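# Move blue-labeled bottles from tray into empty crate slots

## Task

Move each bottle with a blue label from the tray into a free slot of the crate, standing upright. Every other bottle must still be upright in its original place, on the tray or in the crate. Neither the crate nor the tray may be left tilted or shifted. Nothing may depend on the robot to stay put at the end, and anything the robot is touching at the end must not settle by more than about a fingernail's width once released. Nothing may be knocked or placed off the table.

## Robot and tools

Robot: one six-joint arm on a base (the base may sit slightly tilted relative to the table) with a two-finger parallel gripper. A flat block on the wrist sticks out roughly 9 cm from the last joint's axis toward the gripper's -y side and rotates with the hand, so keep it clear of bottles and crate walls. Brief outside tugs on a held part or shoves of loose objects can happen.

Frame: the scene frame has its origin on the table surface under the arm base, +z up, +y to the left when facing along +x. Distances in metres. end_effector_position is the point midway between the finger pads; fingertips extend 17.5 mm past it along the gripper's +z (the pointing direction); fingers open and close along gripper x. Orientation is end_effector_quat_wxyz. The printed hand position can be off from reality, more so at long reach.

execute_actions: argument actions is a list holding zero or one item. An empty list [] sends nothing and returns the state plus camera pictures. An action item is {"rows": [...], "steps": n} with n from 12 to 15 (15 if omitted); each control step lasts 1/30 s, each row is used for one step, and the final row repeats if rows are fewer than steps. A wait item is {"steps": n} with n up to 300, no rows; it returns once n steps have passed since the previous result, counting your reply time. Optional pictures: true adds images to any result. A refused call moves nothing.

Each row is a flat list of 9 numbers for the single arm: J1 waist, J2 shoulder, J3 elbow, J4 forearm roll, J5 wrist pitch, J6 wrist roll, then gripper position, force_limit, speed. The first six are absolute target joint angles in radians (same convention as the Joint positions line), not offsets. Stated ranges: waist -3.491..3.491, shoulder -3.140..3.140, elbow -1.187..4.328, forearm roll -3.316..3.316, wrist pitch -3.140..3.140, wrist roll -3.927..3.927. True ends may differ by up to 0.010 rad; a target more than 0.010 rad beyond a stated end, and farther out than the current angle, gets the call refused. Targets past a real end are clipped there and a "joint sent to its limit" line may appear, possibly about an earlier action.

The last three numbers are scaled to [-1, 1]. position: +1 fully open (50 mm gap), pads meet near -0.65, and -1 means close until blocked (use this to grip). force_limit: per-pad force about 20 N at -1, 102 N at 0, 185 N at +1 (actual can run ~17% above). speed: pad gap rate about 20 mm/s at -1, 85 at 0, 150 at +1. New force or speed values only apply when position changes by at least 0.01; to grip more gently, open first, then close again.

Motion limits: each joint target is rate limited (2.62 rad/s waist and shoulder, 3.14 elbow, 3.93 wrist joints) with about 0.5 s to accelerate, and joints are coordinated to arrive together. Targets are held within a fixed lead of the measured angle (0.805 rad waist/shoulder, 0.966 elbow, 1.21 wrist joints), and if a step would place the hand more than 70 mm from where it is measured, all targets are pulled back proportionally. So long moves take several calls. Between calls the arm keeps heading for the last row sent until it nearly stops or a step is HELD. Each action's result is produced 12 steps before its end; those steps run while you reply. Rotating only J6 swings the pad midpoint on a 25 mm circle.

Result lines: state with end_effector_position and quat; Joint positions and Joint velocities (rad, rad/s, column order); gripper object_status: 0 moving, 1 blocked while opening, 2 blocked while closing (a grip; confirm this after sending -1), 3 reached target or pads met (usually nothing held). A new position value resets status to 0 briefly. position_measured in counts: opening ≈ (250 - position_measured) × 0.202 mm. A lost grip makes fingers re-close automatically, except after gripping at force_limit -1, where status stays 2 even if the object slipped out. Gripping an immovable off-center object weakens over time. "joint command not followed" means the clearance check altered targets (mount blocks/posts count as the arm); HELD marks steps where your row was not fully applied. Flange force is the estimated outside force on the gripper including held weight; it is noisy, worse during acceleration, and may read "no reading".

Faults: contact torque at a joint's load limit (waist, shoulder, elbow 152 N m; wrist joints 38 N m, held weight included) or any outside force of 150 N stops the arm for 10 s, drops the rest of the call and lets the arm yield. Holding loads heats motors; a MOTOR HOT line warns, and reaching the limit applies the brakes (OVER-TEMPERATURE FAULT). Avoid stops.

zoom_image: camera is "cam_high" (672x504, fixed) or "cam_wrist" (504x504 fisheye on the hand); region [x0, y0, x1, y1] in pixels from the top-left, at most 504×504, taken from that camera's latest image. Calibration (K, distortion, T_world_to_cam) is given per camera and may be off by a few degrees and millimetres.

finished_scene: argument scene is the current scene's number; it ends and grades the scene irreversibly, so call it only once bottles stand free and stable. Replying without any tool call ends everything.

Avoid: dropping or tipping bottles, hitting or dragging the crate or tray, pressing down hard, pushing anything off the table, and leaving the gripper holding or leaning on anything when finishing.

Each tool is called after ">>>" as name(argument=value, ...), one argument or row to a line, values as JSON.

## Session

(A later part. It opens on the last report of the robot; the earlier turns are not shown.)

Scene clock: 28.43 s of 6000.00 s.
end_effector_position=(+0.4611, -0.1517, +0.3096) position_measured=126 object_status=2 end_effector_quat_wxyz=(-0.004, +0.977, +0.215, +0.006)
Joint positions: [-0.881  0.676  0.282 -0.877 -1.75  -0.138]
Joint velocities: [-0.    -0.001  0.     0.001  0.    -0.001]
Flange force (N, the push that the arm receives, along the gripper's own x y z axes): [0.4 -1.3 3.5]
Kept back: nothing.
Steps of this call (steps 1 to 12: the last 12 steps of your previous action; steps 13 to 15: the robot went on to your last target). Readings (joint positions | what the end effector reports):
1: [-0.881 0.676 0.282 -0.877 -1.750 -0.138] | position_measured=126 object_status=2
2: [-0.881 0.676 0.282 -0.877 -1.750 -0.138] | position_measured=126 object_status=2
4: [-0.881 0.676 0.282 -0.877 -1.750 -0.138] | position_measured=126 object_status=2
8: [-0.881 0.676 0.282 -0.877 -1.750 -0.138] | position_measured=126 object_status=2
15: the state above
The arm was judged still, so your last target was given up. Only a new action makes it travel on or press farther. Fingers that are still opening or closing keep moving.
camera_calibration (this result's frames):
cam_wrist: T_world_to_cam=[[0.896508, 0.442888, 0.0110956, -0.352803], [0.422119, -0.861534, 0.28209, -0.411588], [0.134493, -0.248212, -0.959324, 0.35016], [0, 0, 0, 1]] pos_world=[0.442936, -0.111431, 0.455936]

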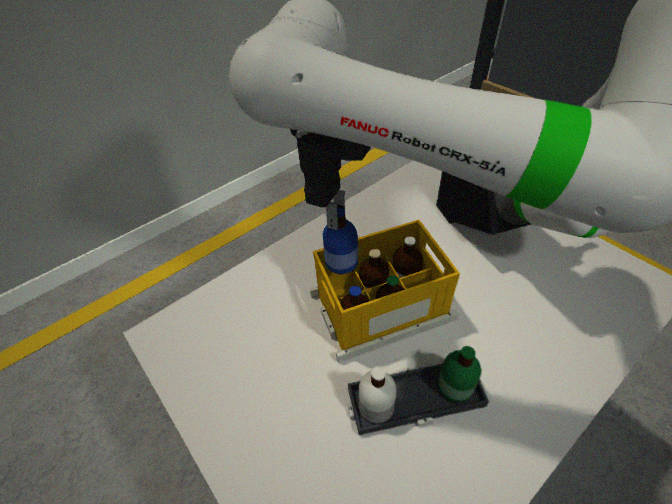

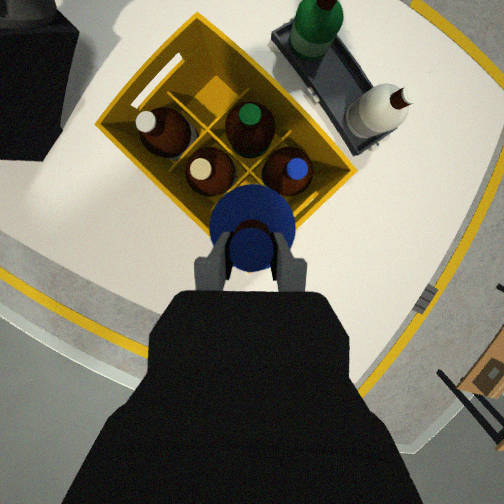

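>>> execute_actions(
  actions=[
    {"rows": [[-0.8233,0.659,0.188,-0.893,-1.656,-0.112,-1,-0.5,0]], "steps": 15},
  ],
)

>>> execute_actions(
  actions=[
    {"steps": 20},
  ],
  pictures=true,
)

>>> zoom_image(
  camera="cam_wrist",
  region=[110, 70, 390, 320],
)

>>> zoom_image(
  camera="cam_high",
  region=[290, 170, 470, 370],
)

Scene clock: 29.17 s of 6000.00 s.
end_effector_position=(+0.4611, -0.1519, +0.3042) position_measured=126 object_status=2 end_effector_quat_wxyz=(-0.003, +0.977, +0.215, +0.007)
Joint positions: [-0.875  0.674  0.271 -0.879 -1.738 -0.135]
Joint velocities: [ 0.225 -0.065 -0.368 -0.066  0.367  0.105]
Flange force (N, the push that the arm receives, along the gripper's own x y z axes): [-0.7 3.9 -37.2]
Steps of this call (steps 1 to 19: nothing new was sent; steps 20 to 22: the first 3 steps of this action). Readings (joint positions | what the end effector reports):
20: [-0.881 0.676 0.282 -0.878 -1.750 -0.138] | position_measured=126 object_status=2
21: [-0.880 0.675 0.280 -0.878 -1.747 -0.137] | position_measured=126 object_status=2
22: the state above

Scene clock: 29.83 s of 6000.00 s.
end_effector_position=(+0.4583, -0.1507, +0.2610) position_measured=126 object_status=2 end_effector_quat_wxyz=(-0.001, +0.977, +0.214, +0.005)
Joint positions: [-0.823  0.659  0.188 -0.893 -1.656 -0.112]
Joint velocities: [ 0.     0.001 -0.001 -0.001 -0.001  0.   ]
Flange force (N, the push that the arm receives, along the gripper's own x y z axes): [0.3 -0.2 2.7]
Kept back: nothing.
Steps of this call (steps 1 to 12: the last 12 steps of your previous action; steps 13 to 20: the robot went on to your last target). Readings (joint positions | what the end effector reports):
1: [-0.865 0.671 0.255 -0.882 -1.722 -0.130] | position_measured=126 object_status=2
2: [-0.851 0.667 0.232 -0.886 -1.700 -0.124] | position_measured=126 object_status=2
4: [-0.829 0.661 0.197 -0.892 -1.665 -0.115] | position_measured=126 object_status=2
8: [-0.823 0.659 0.188 -0.893 -1.656 -0.112] | position_measured=126 object_status=2
20: the state above
camera_calibration (this result's frames):
cam_wrist: T_world_to_cam=[[0.89714, 0.441698, 0.00649589, -0.349444], [0.421435, -0.860207, 0.287117, -0.396603], [0.132407, -0.254847, -0.957874, 0.303741], [0, 0, 0, 1]] pos_world=[0.440426, -0.109405, 0.407087]

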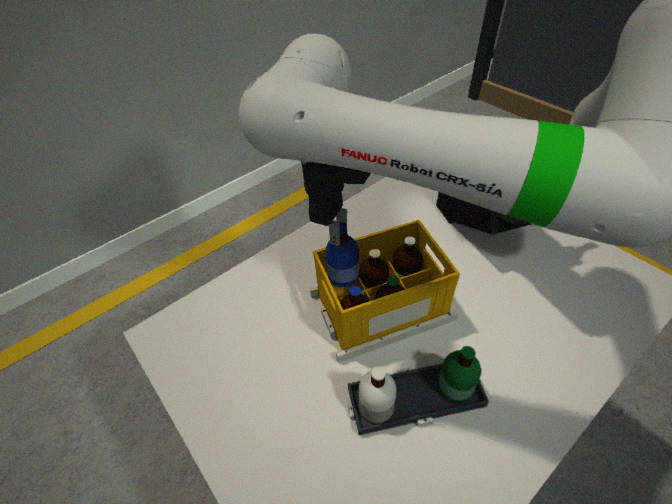

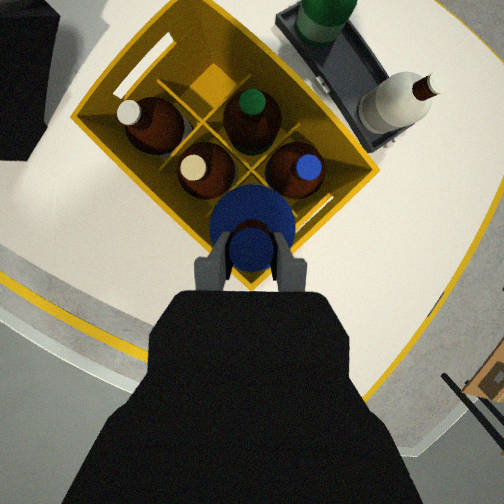

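Region (110, 70, 390, 320) of cam_wrist's 504x504 image, scaled by 1.800, with more detail than that image has; it fills the top 450 rows of this view, and the rest is white.

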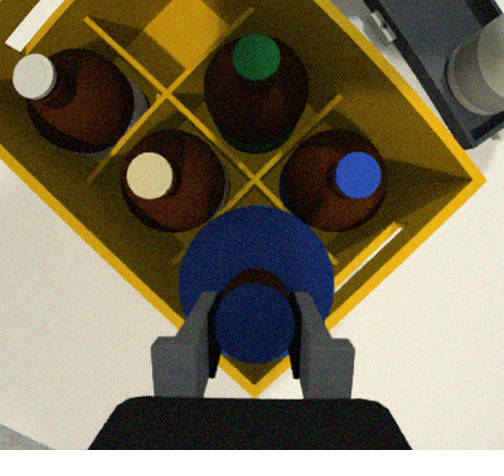

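Region (290, 170, 470, 370) of cam_high's 672x504 image, scaled by 2.520, with more detail than that image has; it fills the left 454 columns of this view, and the rest is white.

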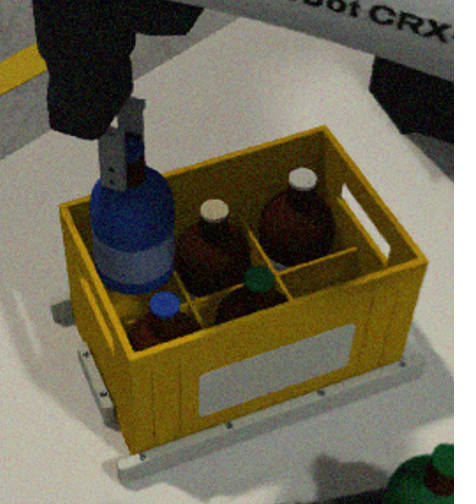

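>>> execute_actions(
  actions=[
    {"rows": [[-0.753,0.667,0.120,-0.9285,-1.5615,-0.0875,-1,-0.5,0]], "steps": 15},
  ],
)

>>> execute_actions(
  actions=[
    {"steps": 20},
  ],
  pictures=true,
)

>>> zoom_image(
  camera="cam_wrist",
  region=[110, 70, 390, 320],
)

Scene clock: 30.70 s of 6000.00 s.
end_effector_position=(+0.4590, -0.1511, +0.2536) position_measured=126 object_status=2 end_effector_quat_wxyz=(-0.001, +0.977, +0.214, +0.005)
Joint positions: [-0.814  0.66   0.179 -0.897 -1.643 -0.109]
Joint velocities: [ 0.304  0.035 -0.295 -0.163  0.412  0.105]
Flange force (N, the push that the arm receives, along the gripper's own x y z axes): [-3.8 -7.1 -38.3]
Steps of this call (steps 1 to 15: the robot went on to your last target; steps 16 to 23: nothing new was sent; steps 24 to 26: the first 3 steps of this action). Readings (joint positions | what the end effector reports):
24: [-0.823 0.659 0.188 -0.893 -1.656 -0.112] | position_measured=126 object_status=2
25: [-0.821 0.659 0.186 -0.894 -1.653 -0.111] | position_measured=126 object_status=2
26: the state above

Scene clock: 31.37 s of 6000.00 s.
end_effector_position=(+0.4612, -0.1515, +0.2057) position_measured=126 object_status=2 end_effector_quat_wxyz=(-0.002, +0.977, +0.215, +0.006)
Joint positions: [-0.753  0.667  0.12  -0.928 -1.561 -0.087]
Joint velocities: [-0.001 -0.     0.001 -0.001 -0.    -0.001]
Flange force (N, the push that the arm receives, along the gripper's own x y z axes): [-1.1 0.7 2.1]
Kept back: nothing.
Steps of this call (steps 1 to 12: the last 12 steps of your previous action; steps 13 to 20: the robot went on to your last target). Readings (joint positions | what the end effector reports):
1: [-0.801 0.662 0.166 -0.904 -1.625 -0.104] | position_measured=126 object_status=2
2: [-0.783 0.664 0.149 -0.914 -1.601 -0.098] | position_measured=126 object_status=2
4: [-0.757 0.667 0.124 -0.926 -1.568 -0.089] | position_measured=126 object_status=2
8: [-0.753 0.667 0.120 -0.928 -1.562 -0.088] | position_measured=126 object_status=2
20: the state above
camera_calibration (this result's frames):
cam_wrist: T_world_to_cam=[[0.896113, 0.443746, 0.00837536, -0.350971], [0.423036, -0.859694, 0.2863, -0.383181], [0.134245, -0.253014, -0.958104, 0.249621], [0, 0, 0, 1]] pos_world=[0.443099, -0.110519, 0.351807]

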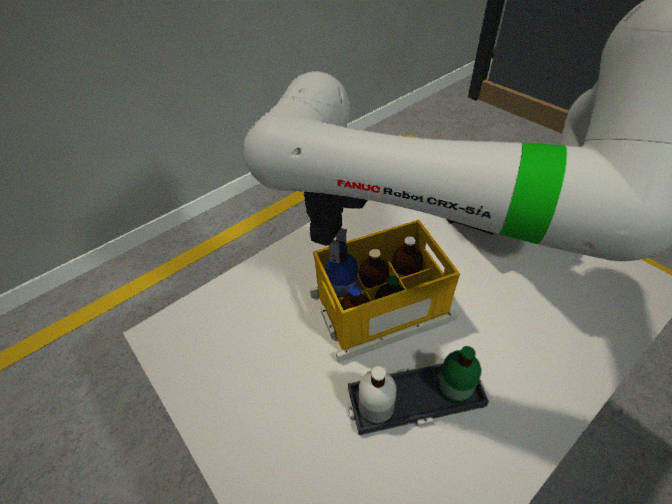

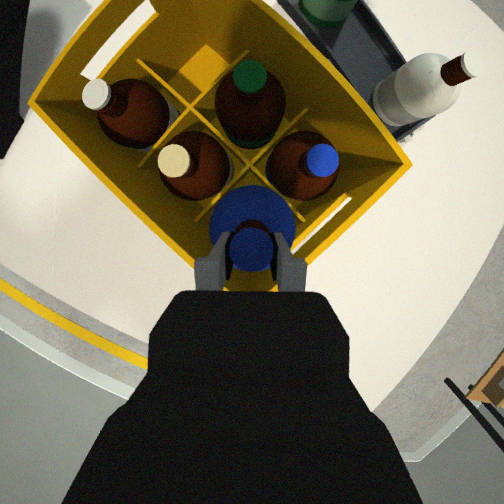

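Region (110, 70, 390, 320) of cam_wrist's 504x504 image, scaled by 1.800, with more detail than that image has; it fills the top 450 rows of this view, and the rest is white.

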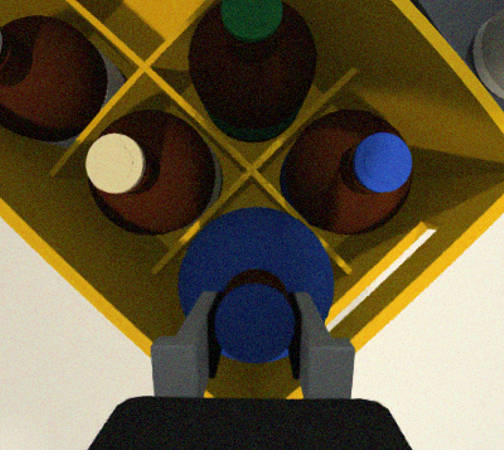

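>>> execute_actions(
  actions=[
    {"rows": [[-0.702,0.674,0.072,-0.954,-1.493,-0.070,-1,-0.5,0]], "steps": 15},
  ],
)

>>> execute_actions(
  actions=[
    {"steps": 19},
  ],
)

Scene clock: 32.17 s of 6000.00 s.
end_effector_position=(+0.4613, -0.1519, +0.1988) position_measured=126 object_status=2 end_effector_quat_wxyz=(-0.001, +0.977, +0.215, +0.006)
Joint positions: [-0.744  0.668  0.111 -0.933 -1.548 -0.084]
Joint velocities: [ 0.307  0.045 -0.287 -0.161  0.409  0.105]
Flange force (N, the push that the arm receives, along the gripper's own x y z axes): [-3.1 -10.6 -40.1]
Steps of this call (steps 1 to 15: the robot went on to your last target; steps 16 to 21: nothing new was sent; steps 22 to 24: the first 3 steps of this action). Readings (joint positions | what the end effector reports):
22: [-0.753 0.667 0.120 -0.929 -1.561 -0.087] | position_measured=126 object_status=2
23: [-0.752 0.667 0.118 -0.929 -1.558 -0.087] | position_measured=126 object_status=2
24: the state above

Scene clock: 32.80 s of 6000.00 s.
end_effector_position=(+0.4596, -0.1515, +0.1665) position_measured=126 object_status=2 end_effector_quat_wxyz=(-0.001, +0.977, +0.214, +0.004)
Joint positions: [-0.702  0.674  0.072 -0.954 -1.493 -0.07 ]
Joint velocities: [-0.001  0.001 -0.002  0.001 -0.    -0.002]
Flange force (N, the push that the arm receives, along the gripper's own x y z axes): [1.7 1.2 1.2]
Kept back: nothing.
Steps of this call (steps 1 to 12: the last 12 steps of your previous action; steps 13 to 19: the robot went on to your last target). Readings (joint positions | what the end effector reports):
1: [-0.731 0.670 0.099 -0.940 -1.531 -0.080] | position_measured=126 object_status=2
2: [-0.716 0.672 0.085 -0.948 -1.512 -0.075] | position_measured=126 object_status=2
4: [-0.702 0.674 0.072 -0.954 -1.494 -0.070] | position_measured=126 object_status=2
8: [-0.702 0.674 0.072 -0.954 -1.493 -0.070] | position_measured=126 object_status=2
19: the state above

>>> execute_actions(
  actions=[
    {"rows": [[-0.681,0.677,0.052,-0.9645,-1.465,-0.063,-1,-0.5,0]], "steps": 15},
  ],
)

>>> execute_actions(
  actions=[
    {"steps": 18},
  ],
)

Scene clock: 38.90 s of 6000.00 s.
end_effector_position=(+0.4589, -0.1517, +0.1599) position_measured=126 object_status=2 end_effector_quat_wxyz=(+0.000, +0.977, +0.214, +0.004)
Joint positions: [-0.693  0.675  0.063 -0.958 -1.48  -0.067]
Joint velocities: [ 0.274  0.042 -0.259 -0.149  0.363  0.089]
Flange force (N, the push that the arm receives, along the gripper's own x y z axes): [-1.7 -6.8 -36.8]
Steps of this call (steps 1 to 15: the robot went on to your last target; steps 16 to 90: nothing new was sent; then 3.00 s passed at rest; steps 91 to 93: the first 3 steps of this action). Readings (joint positions | what the end effector reports):
91: [-0.702 0.674 0.072 -0.954 -1.493 -0.070] | position_measured=126 object_status=2
92: [-0.700 0.674 0.070 -0.955 -1.490 -0.069] | position_measured=126 object_status=2
93: the state above

Scene clock: 39.50 s of 6000.00 s.
end_effector_position=(+0.4578, -0.1512, +0.1506) position_measured=126 object_status=2 end_effector_quat_wxyz=(+0.000, +0.977, +0.213, +0.003)
Joint positions: [-0.681  0.677  0.052 -0.965 -1.465 -0.063]
Joint velocities: [-0.     0.    -0.     0.001 -0.    -0.   ]
Flange force (N, the push that the arm receives, along the gripper's own x y z axes): [1.5 -2.7 2.5]
Kept back: nothing.
Steps of this call (steps 1 to 12: the last 12 steps of your previous action; steps 13 to 18: the robot went on to your last target). Readings (joint positions | what the end effector reports):
1: [-0.685 0.677 0.055 -0.963 -1.470 -0.064] | position_measured=126 object_status=2
2: [-0.681 0.677 0.052 -0.964 -1.466 -0.063] | position_measured=126 object_status=2
4: [-0.681 0.677 0.052 -0.965 -1.465 -0.063] | position_measured=126 object_status=2
8: [-0.681 0.677 0.052 -0.965 -1.465 -0.063] | position_measured=126 object_status=2
18: the state above

Down ~3 mm more.

>>> execute_actions(
  actions=[
    {"rows": [[-0.677,0.6775,0.048,-0.9665,-1.460,-0.062,-1,-0.5,0]], "steps": 15},
  ],
)

>>> execute_actions(
  actions=[
    {"steps": 15},
  ],
)

Scene clock: 39.93 s of 6000.00 s.
end_effector_position=(+0.4575, -0.1511, +0.1481) position_measured=126 object_status=2 end_effector_quat_wxyz=(+0.000, +0.977, +0.213, +0.003)
Joint positions: [-0.677  0.677  0.049 -0.966 -1.461 -0.062]
Joint velocities: [ 0.008  0.    -0.007 -0.002  0.033  0.004]
Flange force (N, the push that the arm receives, along the gripper's own x y z axes): [4.9 4.3 -6.6]
Steps of this call (steps 1 to 10: the robot went on to your last target; steps 11 to 13: the first 3 steps of this action). Readings (joint positions | what the end effector reports):
11: [-0.681 0.677 0.052 -0.965 -1.465 -0.063] | position_measured=126 object_status=2
12: [-0.679 0.677 0.051 -0.965 -1.463 -0.063] | position_measured=126 object_status=2
13: the state above

Scene clock: 40.43 s of 6000.00 s.
end_effector_position=(+0.4573, -0.1510, +0.1476) position_measured=126 object_status=2 end_effector_quat_wxyz=(+0.000, +0.977, +0.213, +0.003)
Joint positions: [-0.677  0.677  0.048 -0.966 -1.46  -0.062]
Joint velocities: [-0.001  0.    -0.     0.    -0.     0.002]
Flange force (N, the push that the arm receives, along the gripper's own x y z axes): [12.0 3.2 -66.5]
Kept back: nothing.
Steps of this call (steps 1 to 12: the last 12 steps of your previous action; steps 13 to 15: the robot went on to your last target). Readings (joint positions | what the end effector reports):
1: [-0.677 0.677 0.049 -0.966 -1.460 -0.062] | position_measured=126 object_status=2
2: [-0.677 0.677 0.048 -0.966 -1.460 -0.062] | position_measured=126 object_status=2
4: [-0.677 0.677 0.048 -0.966 -1.460 -0.062] | position_measured=126 object_status=2
8: [-0.677 0.677 0.048 -0.966 -1.460 -0.062] | position_measured=126 object_status=2
15: the state above
The arm was judged still, so your last target was given up. Only a new action makes it travel on or press farther. Fingers that are still opening or closing keep moving.

Contact. Ease off 1 mm and release (gap ≈ 36 mm).

>>> execute_actions(
  actions=[
    {"rows": [[-0.679,0.6772,0.050,-0.9655,-1.4625,-0.0625,-1,-0.5,0],[-0.679,0.6772,0.050,-0.9655,-1.4625,-0.0625,-1,-0.5,0],[-0.679,0.6772,0.050,-0.9655,-1.4625,-0.0625,0.5,-0.5,0]], "steps": 15},
  ],
)

>>> execute_actions(
  actions=[
    {"steps": 15},
  ],
  pictures=true,
)

Scene clock: 40.90 s of 6000.00 s.
end_effector_position=(+0.4575, -0.1510, +0.1482) position_measured=122 object_status=0 end_effector_quat_wxyz=(+0.000, +0.977, +0.213, +0.003)
Joint positions: [-0.678  0.677  0.049 -0.966 -1.461 -0.062]
Joint velocities: [-0.004 -0.     0.004  0.002 -0.017 -0.007]
Flange force (N, the push that the arm receives, along the gripper's own x y z axes): [10.7 9.5 -36.1]
Steps of this call (steps 1 to 11: nothing new was sent; steps 12 to 14: the first 3 steps of this action). Readings (joint positions | what the end effector reports):
12: [-0.677 0.677 0.048 -0.966 -1.460 -0.062] | position_measured=126 object_status=2
13: [-0.677 0.677 0.049 -0.966 -1.460 -0.062] | position_measured=126 object_status=2
14: the state above

Scene clock: 41.40 s of 6000.00 s.
end_effector_position=(+0.4575, -0.1511, +0.1491) position_measured=78 object_status=3 end_effector_quat_wxyz=(+0.000, +0.977, +0.213, +0.003)
Joint positions: [-0.679  0.677  0.05  -0.966 -1.462 -0.063]
Joint velocities: [ 0.001 -0.    -0.    -0.001 -0.     0.001]
Flange force (N, the push that the arm receives, along the gripper's own x y z axes): [1.4 -2.4 -3.4]
Kept back: nothing.
Steps of this call (steps 1 to 12: the last 12 steps of your previous action; steps 13 to 15: the robot went on to your last target). Readings (joint positions | what the end effector reports):
1: [-0.678 0.678 0.049 -0.966 -1.462 -0.062] | position_measured=108 object_status=0
2: [-0.678 0.678 0.049 -0.966 -1.462 -0.062] | position_measured=94 object_status=0
4: [-0.678 0.677 0.050 -0.966 -1.462 -0.062] | position_measured=78 object_status=0
8: [-0.679 0.677 0.050 -0.966 -1.462 -0.062] | position_measured=78 object_status=0
15: the state above
The arm was judged still, so your last target was given up. Only a new action makes it travel on or press farther. Fingers that are still opening or closing keep moving.
camera_calibration (this result's frames):
cam_wrist: T_world_to_cam=[[0.897846, 0.4403, 0.00283668, -0.347858], [0.420821, -0.859984, 0.288684, -0.364437], [0.129547, -0.258, -0.95742, 0.197289], [0, 0, 0, 1]] pos_world=[0.440127, -0.109348, 0.295083]

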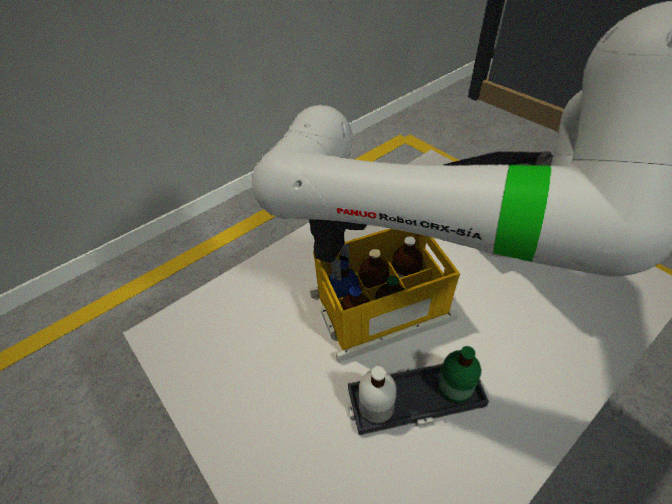

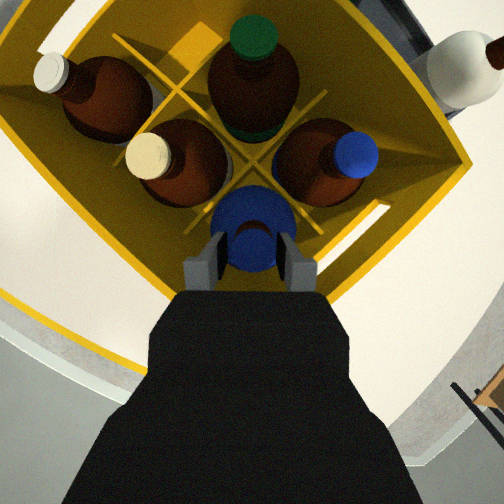

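Retreat upward.

>>> execute_actions(
  actions=[
    {"rows": [[-0.753,0.665,0.117,-0.9285,-1.5615,-0.0875,0.5,-0.5,0]], "steps": 15},
  ],
)

>>> execute_actions(
  actions=[
    {"rows": [[-0.8233,0.659,0.188,-0.893,-1.656,-0.112,0.5,-0.5,0],[-0.86,0.67,0.25,-0.883,-1.72,-0.13,0.5,-0.5,0]], "steps": 15},
  ],
)

>>> execute_actions(
  actions=[
    {"steps": 20},
  ],
  pictures=true,
)

>>> zoom_image(
  camera="cam_wrist",
  region=[70, 20, 430, 320],
)

Scene clock: 42.10 s of 6000.00 s.
end_effector_position=(+0.4583, -0.1510, +0.1562) position_measured=78 object_status=3 end_effector_quat_wxyz=(-0.001, +0.977, +0.214, +0.004)
Joint positions: [-0.689  0.676  0.059 -0.961 -1.476 -0.066]
Joint velocities: [-0.303 -0.053  0.277  0.154 -0.403 -0.103]
Flange force (N, the push that the arm receives, along the gripper's own x y z axes): [1.8 4.4 31.0]
Steps of this call (steps 1 to 18: nothing new was sent; steps 19 to 21: the first 3 steps of this action). Readings (joint positions | what the end effector reports):
19: [-0.679 0.677 0.050 -0.965 -1.463 -0.063] | position_measured=78 object_status=3
20: [-0.681 0.677 0.052 -0.965 -1.466 -0.063] | position_measured=78 object_status=3
21: the state above

Scene clock: 42.60 s of 6000.00 s.
end_effector_position=(+0.4605, -0.1507, +0.2127) position_measured=78 object_status=3 end_effector_quat_wxyz=(-0.003, +0.977, +0.215, +0.005)
Joint positions: [-0.762  0.665  0.127 -0.924 -1.575 -0.091]
Joint velocities: [-0.303 -0.001  0.324  0.154 -0.416 -0.108]
Flange force (N, the push that the arm receives, along the gripper's own x y z axes): [8.6 1.5 31.8]
Steps of this call (steps 1 to 12: the last 12 steps of your previous action; steps 13 to 15: the first 3 steps of this action). Readings (joint positions | what the end effector reports):
13: [-0.753 0.665 0.117 -0.929 -1.562 -0.088] | position_measured=78 object_status=3
14: [-0.755 0.665 0.119 -0.928 -1.565 -0.088] | position_measured=78 object_status=3
15: the state above

Scene clock: 43.27 s of 6000.00 s.
end_effector_position=(+0.4608, -0.1506, +0.2925) position_measured=78 object_status=3 end_effector_quat_wxyz=(-0.005, +0.977, +0.215, +0.005)
Joint positions: [-0.86   0.67   0.25  -0.883 -1.72  -0.13 ]
Joint velocities: [ 0.001 -0.001  0.     0.     0.    -0.002]
Flange force (N, the push that the arm receives, along the gripper's own x y z axes): [0.2 -2.3 -2.1]
Kept back: nothing.
Steps of this call (steps 1 to 12: the last 12 steps of your previous action; steps 13 to 20: the robot went on to your last target). Readings (joint positions | what the end effector reports):
1: [-0.775 0.665 0.141 -0.918 -1.593 -0.096] | position_measured=78 object_status=3
2: [-0.794 0.666 0.163 -0.909 -1.620 -0.103] | position_measured=78 object_status=3
4: [-0.834 0.668 0.215 -0.893 -1.679 -0.119] | position_measured=78 object_status=3
8: [-0.860 0.670 0.250 -0.883 -1.720 -0.130] | position_measured=78 object_status=3
20: the state above
camera_calibration (this result's frames):
cam_wrist: T_world_to_cam=[[0.896571, 0.4428, 0.00944959, -0.352388], [0.422612, -0.86169, 0.280873, -0.405538], [0.132513, -0.247829, -0.959698, 0.335094], [0, 0, 0, 1]] pos_world=[0.442921, -0.110365, 0.438824]

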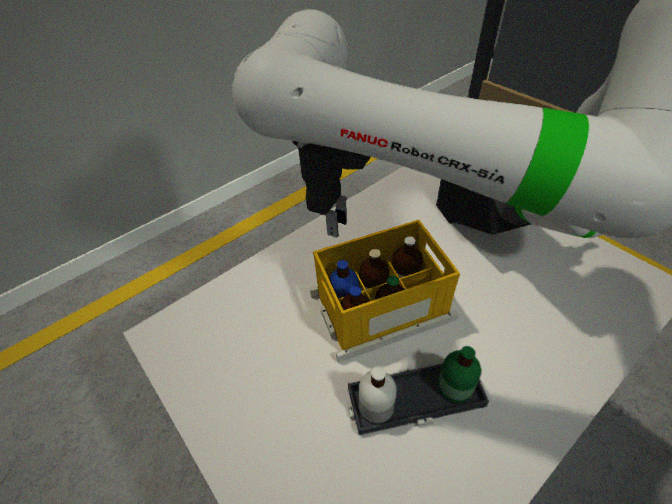

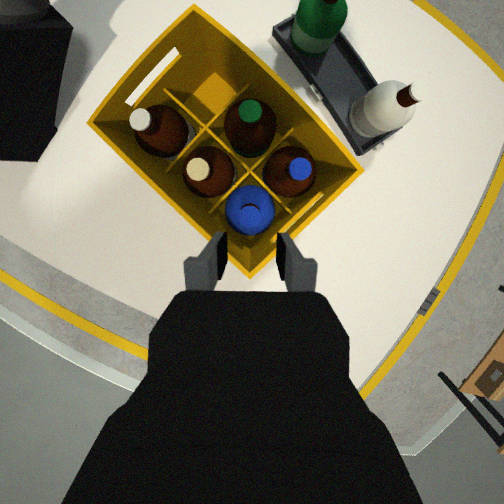

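Region (70, 20, 430, 320) of cam_wrist's 504x504 image, scaled by 1.400, with more detail than that image has.

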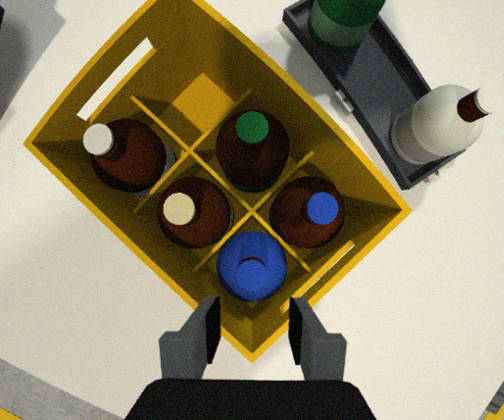

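>>> finished_scene(
  scene=2,
)

The scene is finished: the task was done.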